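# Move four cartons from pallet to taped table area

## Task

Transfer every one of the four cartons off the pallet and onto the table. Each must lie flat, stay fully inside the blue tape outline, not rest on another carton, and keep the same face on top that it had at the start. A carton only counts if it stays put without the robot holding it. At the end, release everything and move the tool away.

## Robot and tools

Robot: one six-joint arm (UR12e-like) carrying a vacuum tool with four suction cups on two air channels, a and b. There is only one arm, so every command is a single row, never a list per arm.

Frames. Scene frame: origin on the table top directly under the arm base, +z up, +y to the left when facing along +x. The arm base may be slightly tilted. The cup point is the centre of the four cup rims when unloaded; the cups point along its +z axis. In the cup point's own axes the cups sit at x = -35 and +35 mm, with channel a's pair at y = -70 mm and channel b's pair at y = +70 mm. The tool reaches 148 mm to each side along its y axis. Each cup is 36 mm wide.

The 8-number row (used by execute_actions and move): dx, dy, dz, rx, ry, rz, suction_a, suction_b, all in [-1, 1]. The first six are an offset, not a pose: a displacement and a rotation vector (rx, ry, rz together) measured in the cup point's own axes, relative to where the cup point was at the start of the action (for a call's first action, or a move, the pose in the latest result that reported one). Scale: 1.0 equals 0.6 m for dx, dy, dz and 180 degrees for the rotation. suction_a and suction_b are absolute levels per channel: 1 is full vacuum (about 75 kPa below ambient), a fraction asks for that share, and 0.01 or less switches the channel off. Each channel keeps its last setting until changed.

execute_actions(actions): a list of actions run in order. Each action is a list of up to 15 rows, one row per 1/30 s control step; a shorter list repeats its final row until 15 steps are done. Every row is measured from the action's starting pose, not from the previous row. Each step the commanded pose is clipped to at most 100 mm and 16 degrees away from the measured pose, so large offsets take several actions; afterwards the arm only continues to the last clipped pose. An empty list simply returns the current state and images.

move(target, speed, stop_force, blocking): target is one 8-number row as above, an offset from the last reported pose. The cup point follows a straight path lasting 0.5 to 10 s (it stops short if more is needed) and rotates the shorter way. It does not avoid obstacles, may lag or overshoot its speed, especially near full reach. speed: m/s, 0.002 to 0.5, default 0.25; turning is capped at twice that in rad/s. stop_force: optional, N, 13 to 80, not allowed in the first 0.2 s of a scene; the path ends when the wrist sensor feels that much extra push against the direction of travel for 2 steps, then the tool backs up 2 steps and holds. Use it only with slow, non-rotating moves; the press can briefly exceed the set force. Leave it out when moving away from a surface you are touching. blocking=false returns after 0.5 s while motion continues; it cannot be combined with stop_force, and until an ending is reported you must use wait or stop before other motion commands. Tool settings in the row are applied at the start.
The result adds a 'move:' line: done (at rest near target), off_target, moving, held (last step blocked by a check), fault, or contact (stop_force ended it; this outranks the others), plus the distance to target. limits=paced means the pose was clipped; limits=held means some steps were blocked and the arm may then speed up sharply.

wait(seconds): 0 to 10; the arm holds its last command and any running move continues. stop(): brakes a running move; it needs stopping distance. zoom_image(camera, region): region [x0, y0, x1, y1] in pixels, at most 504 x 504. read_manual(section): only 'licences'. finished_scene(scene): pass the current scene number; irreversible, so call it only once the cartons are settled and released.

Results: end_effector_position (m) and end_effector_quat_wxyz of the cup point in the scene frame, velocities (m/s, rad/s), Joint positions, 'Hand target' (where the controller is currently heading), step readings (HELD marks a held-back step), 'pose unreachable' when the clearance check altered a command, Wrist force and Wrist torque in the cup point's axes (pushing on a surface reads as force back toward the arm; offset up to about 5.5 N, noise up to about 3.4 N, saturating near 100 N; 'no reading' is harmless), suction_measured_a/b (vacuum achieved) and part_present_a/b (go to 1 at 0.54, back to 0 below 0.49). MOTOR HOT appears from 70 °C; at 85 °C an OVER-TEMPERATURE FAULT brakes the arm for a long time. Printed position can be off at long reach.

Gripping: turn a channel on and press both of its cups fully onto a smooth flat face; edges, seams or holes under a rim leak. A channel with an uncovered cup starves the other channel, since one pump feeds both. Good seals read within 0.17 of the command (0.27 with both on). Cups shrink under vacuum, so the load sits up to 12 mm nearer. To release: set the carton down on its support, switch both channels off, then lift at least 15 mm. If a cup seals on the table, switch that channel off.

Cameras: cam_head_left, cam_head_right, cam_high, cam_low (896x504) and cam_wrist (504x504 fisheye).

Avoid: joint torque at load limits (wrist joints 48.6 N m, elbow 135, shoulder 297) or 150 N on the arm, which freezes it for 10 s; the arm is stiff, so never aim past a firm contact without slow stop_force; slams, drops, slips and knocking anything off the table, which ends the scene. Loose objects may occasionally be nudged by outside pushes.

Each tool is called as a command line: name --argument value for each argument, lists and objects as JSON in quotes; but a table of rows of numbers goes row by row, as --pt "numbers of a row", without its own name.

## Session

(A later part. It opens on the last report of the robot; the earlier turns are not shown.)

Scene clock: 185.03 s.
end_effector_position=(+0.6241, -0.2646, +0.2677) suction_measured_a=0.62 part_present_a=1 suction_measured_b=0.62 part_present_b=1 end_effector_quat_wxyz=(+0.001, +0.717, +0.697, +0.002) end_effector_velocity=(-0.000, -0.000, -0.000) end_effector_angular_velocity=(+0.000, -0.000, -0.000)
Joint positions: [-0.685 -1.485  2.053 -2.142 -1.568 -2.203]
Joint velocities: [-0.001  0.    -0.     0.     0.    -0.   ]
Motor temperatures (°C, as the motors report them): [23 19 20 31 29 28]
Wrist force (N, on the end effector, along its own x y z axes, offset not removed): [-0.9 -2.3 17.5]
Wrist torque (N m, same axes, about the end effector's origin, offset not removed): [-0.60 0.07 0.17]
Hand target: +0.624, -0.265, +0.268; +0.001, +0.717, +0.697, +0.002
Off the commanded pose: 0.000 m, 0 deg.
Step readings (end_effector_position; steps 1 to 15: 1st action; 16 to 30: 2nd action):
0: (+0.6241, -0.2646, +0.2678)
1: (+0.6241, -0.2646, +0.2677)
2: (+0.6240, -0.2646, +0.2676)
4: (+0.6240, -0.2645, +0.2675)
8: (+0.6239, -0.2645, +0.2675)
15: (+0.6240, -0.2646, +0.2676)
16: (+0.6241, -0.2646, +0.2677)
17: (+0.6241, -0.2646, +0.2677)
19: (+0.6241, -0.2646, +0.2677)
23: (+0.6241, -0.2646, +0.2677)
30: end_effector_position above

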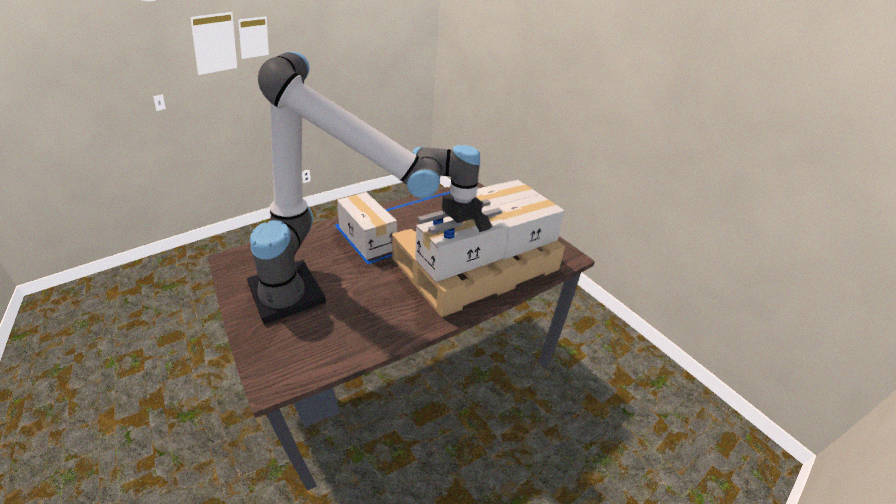

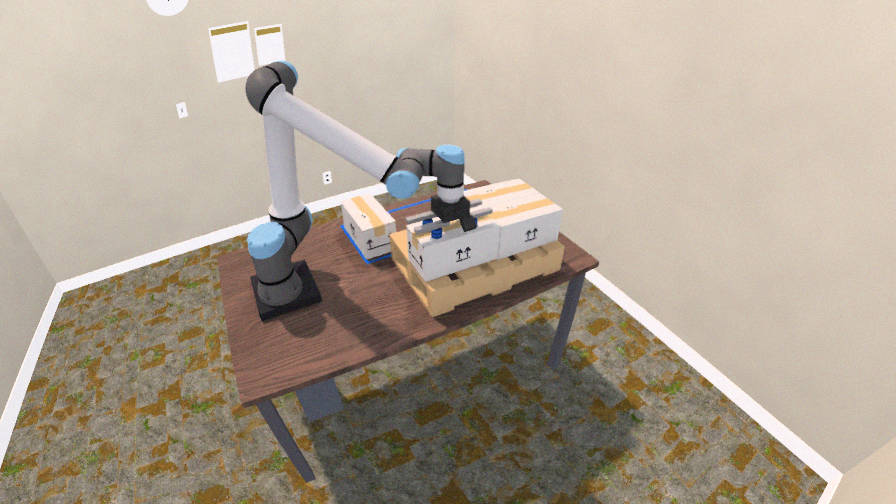

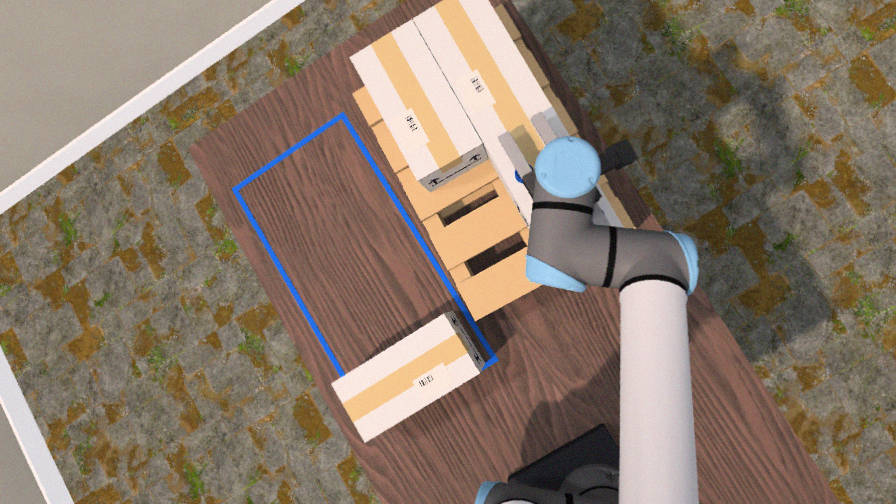

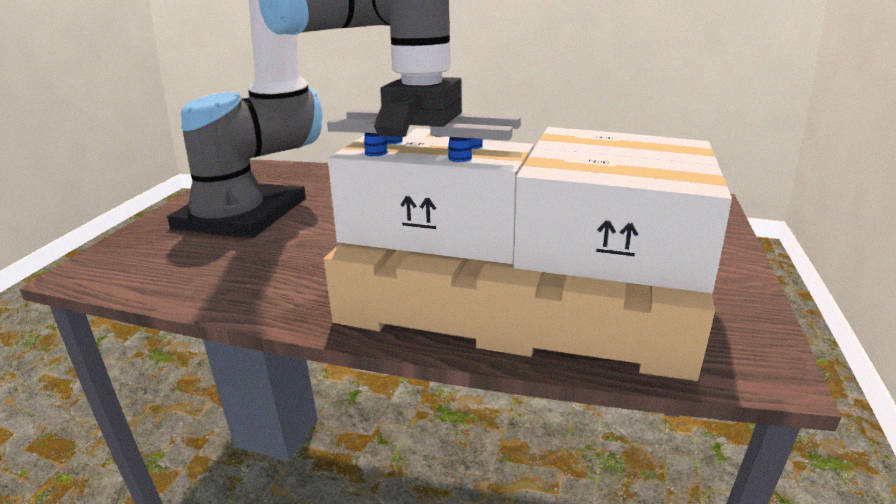

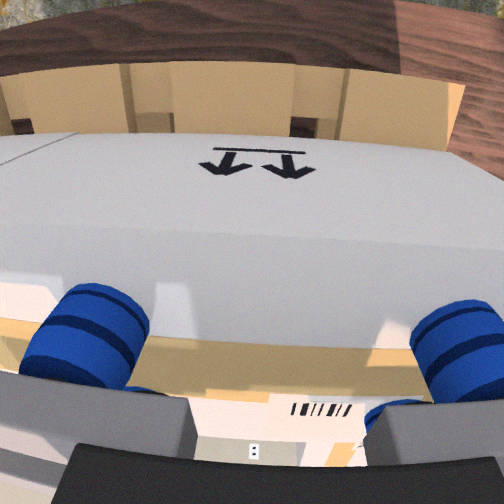

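move --target '[0,0,-0.28,0,0,0,1,1]' --speed 0.3

move --target '[0.779,0.013,0,0,0,-0.518,1,1]' --speed 0.45

move --target '[0,0,0.487,0,0,0,1,1]' --speed 0.25

Scene clock: 195.30 s.
end_effector_position=(+0.6235, -0.2649, +0.4352) suction_measured_a=0.64 part_present_a=1 suction_measured_b=0.64 part_present_b=1 end_effector_quat_wxyz=(+0.001, +0.717, +0.697, +0.002) end_effector_velocity=(+0.000, -0.000, +0.004) end_effector_angular_velocity=(-0.000, -0.000, -0.000)
Joint positions: [-0.686 -1.603  1.854 -1.825 -1.568 -2.204]
Joint velocities: [-0.    -0.001 -0.005  0.006 -0.    -0.   ]
Motor temperatures (°C, as the motors report them): [23 19 20 31 29 28]
Wrist force (N, on the end effector, along its own x y z axes, offset not removed): [0.6 0.0 16.5]
Wrist torque (N m, same axes, about the end effector's origin, offset not removed): [-0.22 -0.21 0.19]
Hand target: +0.624, -0.265, +0.436; +0.001, +0.717, +0.697, +0.002
Off the commanded pose: 0.000 m, 0 deg.
move: done

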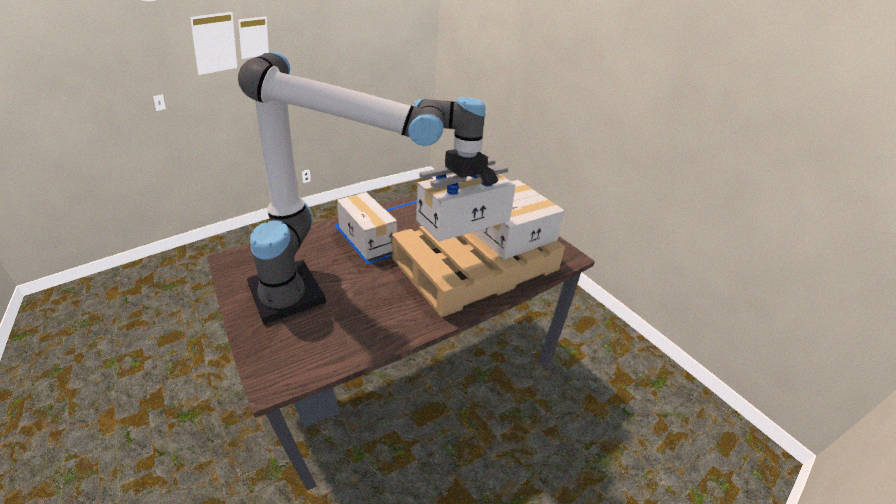

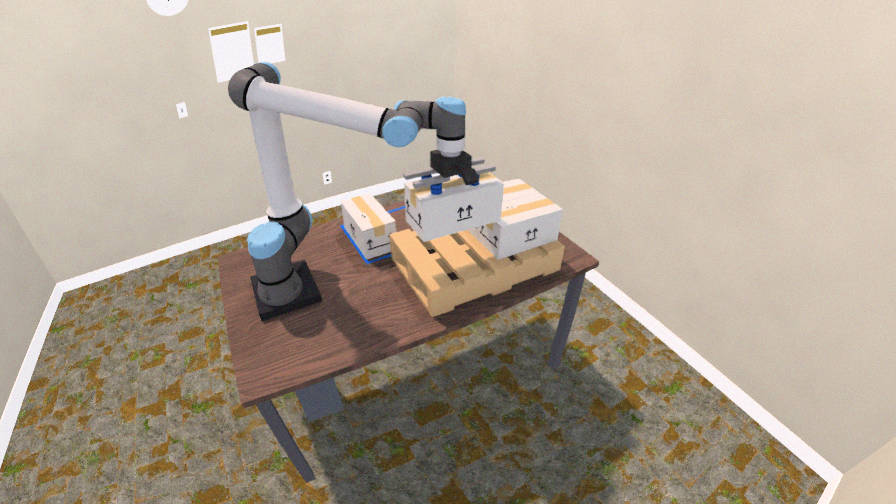

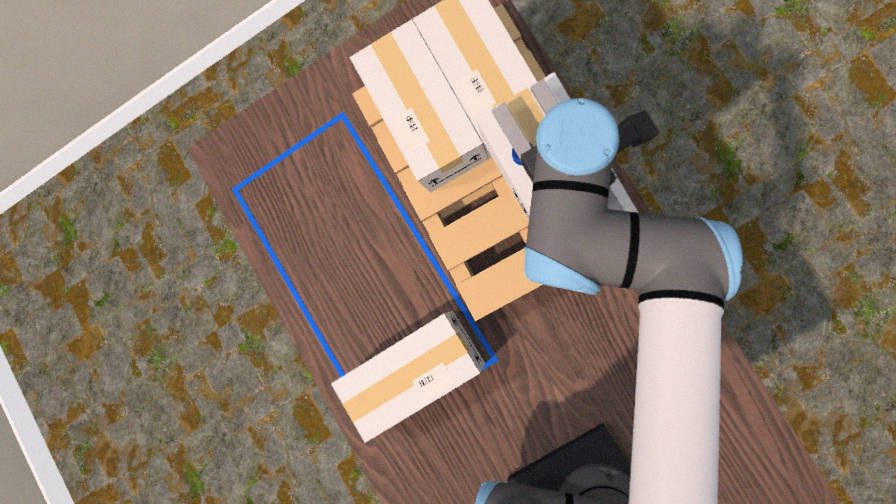

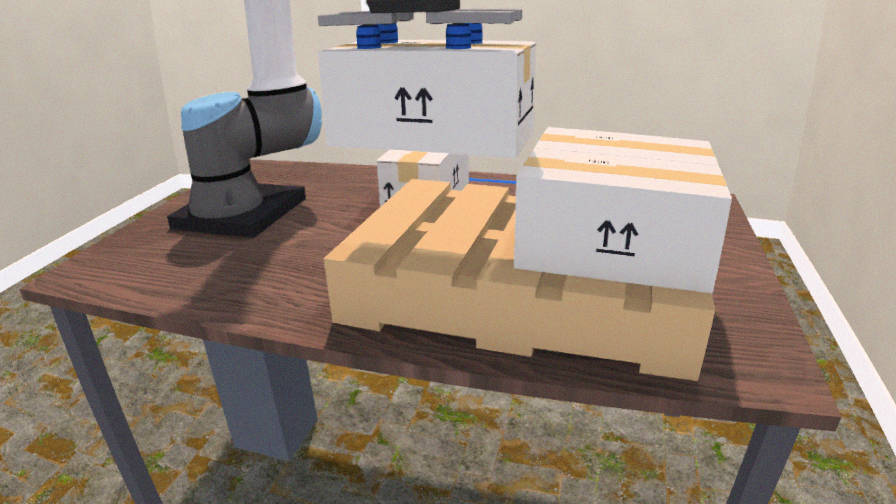

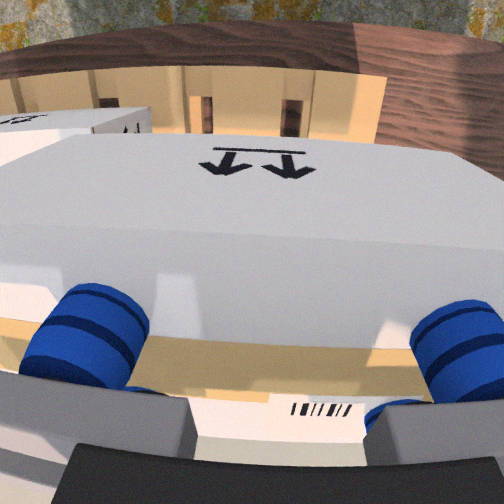

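Scene clock: 197.83 s.
end_effector_position=(+0.6447, +0.2014, +0.4362) suction_measured_a=0.64 part_present_a=1 suction_measured_b=0.64 part_present_b=1 end_effector_quat_wxyz=(+0.002, -0.013, +1.000, +0.001) end_effector_velocity=(+0.001, +0.002, +0.000) end_effector_angular_velocity=(-0.001, +0.000, +0.009)
Joint positions: [ 0.019 -1.607  1.857 -1.825 -1.57  -3.126]
Joint velocities: [ 0.004  0.003 -0.003  0.001 -0.001 -0.005]
Motor temperatures (°C, as the motors report them): [23 19 20 31 29 28]
Wrist force (N, on the end effector, along its own x y z axes, offset not removed): [0.6 -1.5 16.6]
Wrist torque (N m, same axes, about the end effector's origin, offset not removed): [-0.41 -0.07 0.05]
Hand target: +0.645, +0.202, +0.436; +0.002, -0.014, +1.000, +0.001
Off the commanded pose: 0.001 m, 0 deg.
move: done

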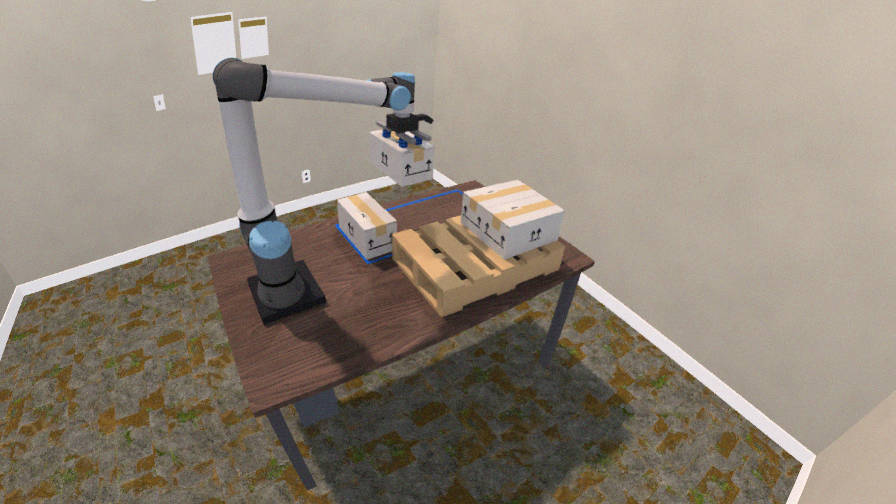

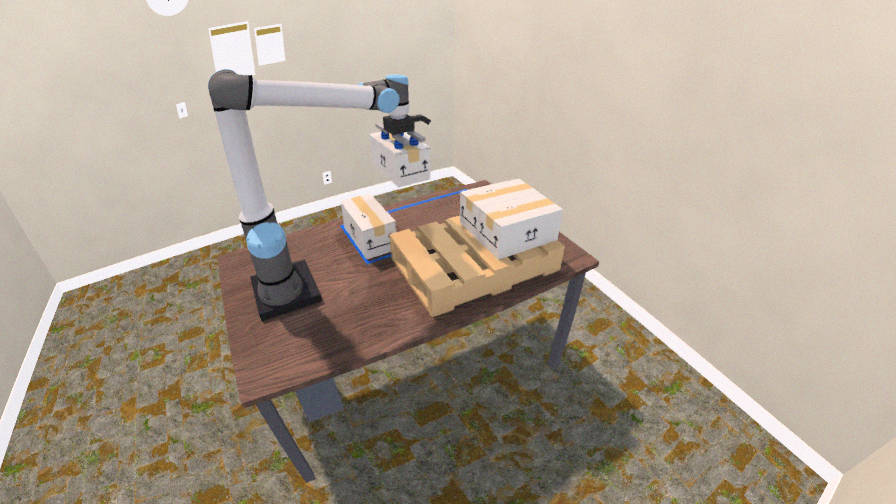

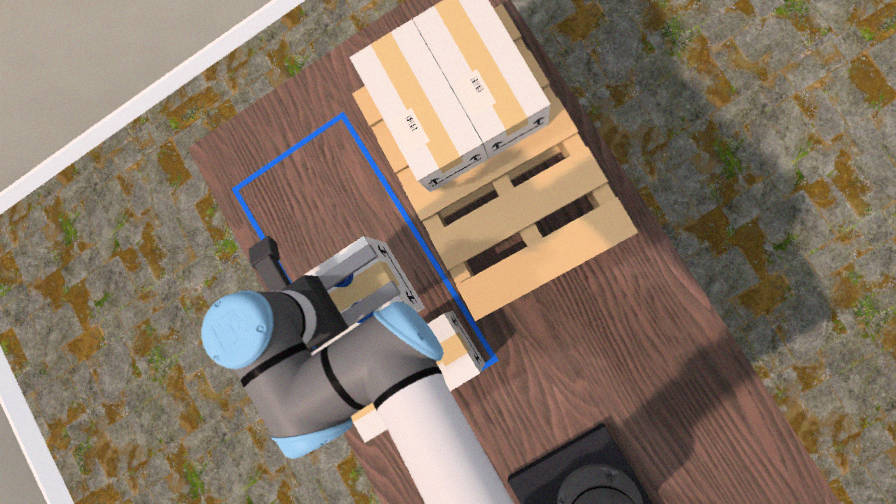

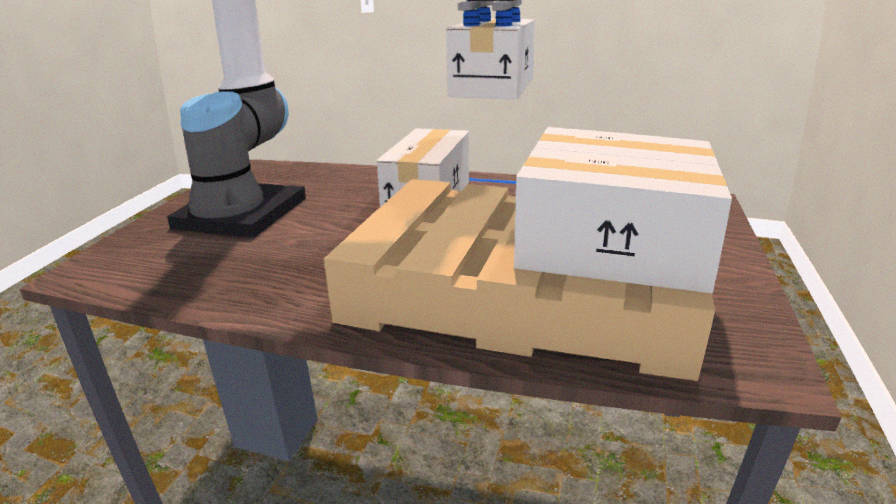

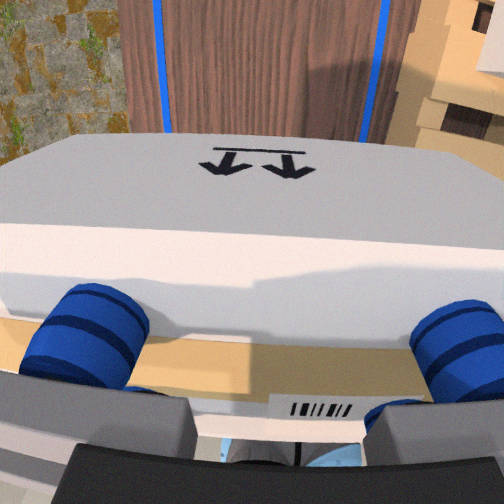

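Scene clock: 199.70 s.
end_effector_position=(+0.6456, +0.2019, +0.1446) suction_measured_a=0.64 part_present_a=1 suction_measured_b=0.64 part_present_b=1 end_effector_quat_wxyz=(+0.002, -0.013, +1.000, +0.001) end_effector_velocity=(+0.001, +0.000, -0.003) end_effector_angular_velocity=(-0.000, -0.002, +0.000)
Joint positions: [ 0.019 -1.337  2.155 -2.392 -1.57  -3.125]
Joint velocities: [ 0.     0.005  0.    -0.007 -0.     0.   ]
Motor temperatures (°C, as the motors report them): [23 19 20 31 29 28]
Wrist force (N, on the end effector, along its own x y z axes, offset not removed): [-0.4 -1.5 16.5]
Wrist torque (N m, same axes, about the end effector's origin, offset not removed): [-0.52 0.03 0.05]
Hand target: +0.646, +0.202, +0.144; +0.002, -0.013, +1.000, +0.001
Off the commanded pose: 0.001 m, 0 deg.
move: done

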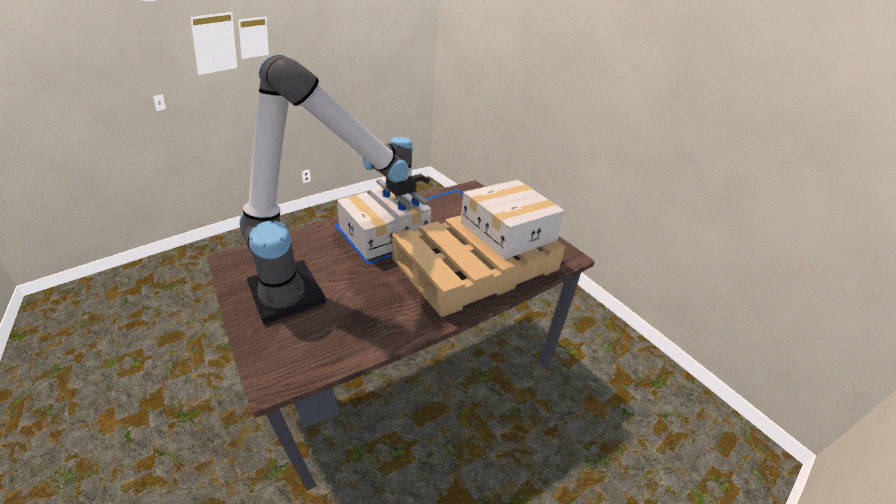

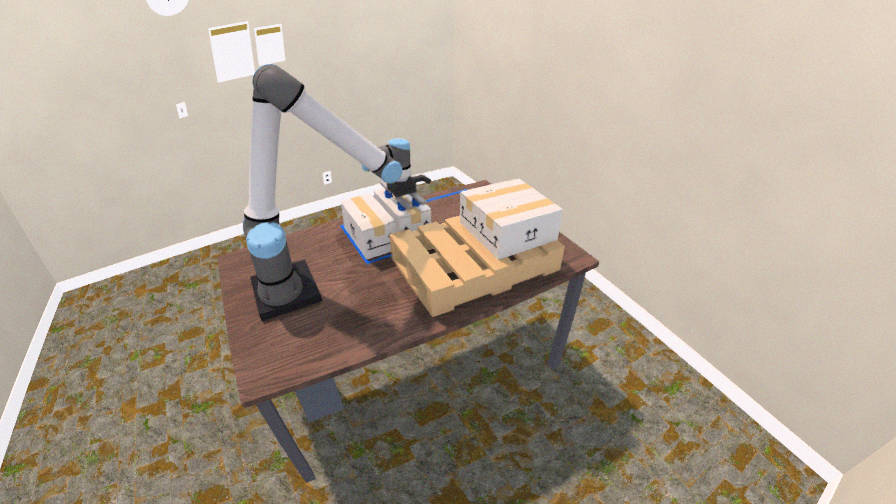

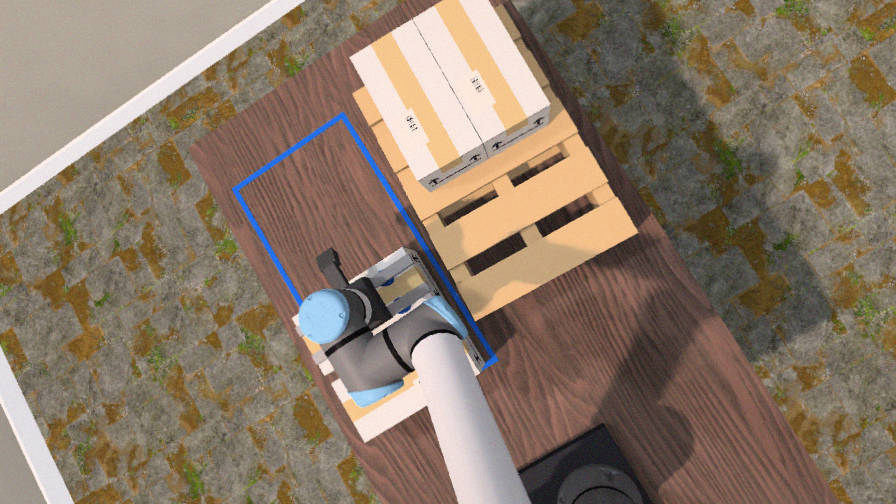

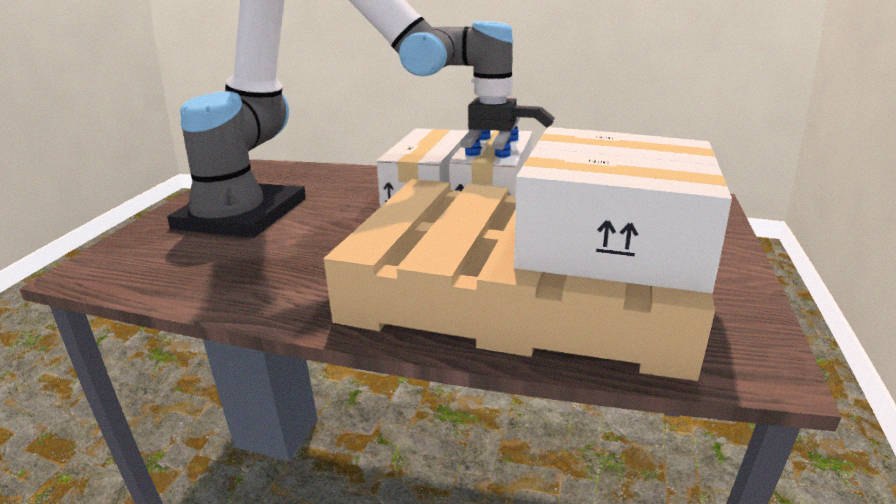

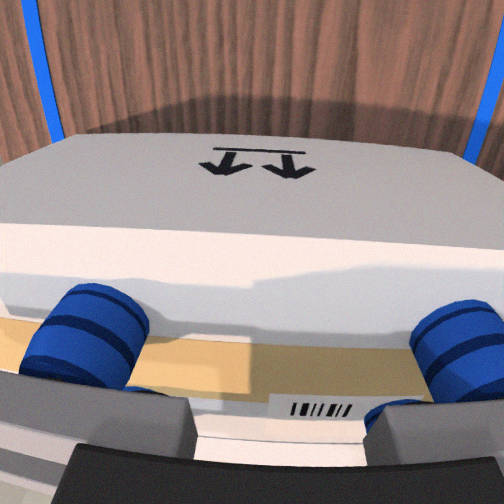

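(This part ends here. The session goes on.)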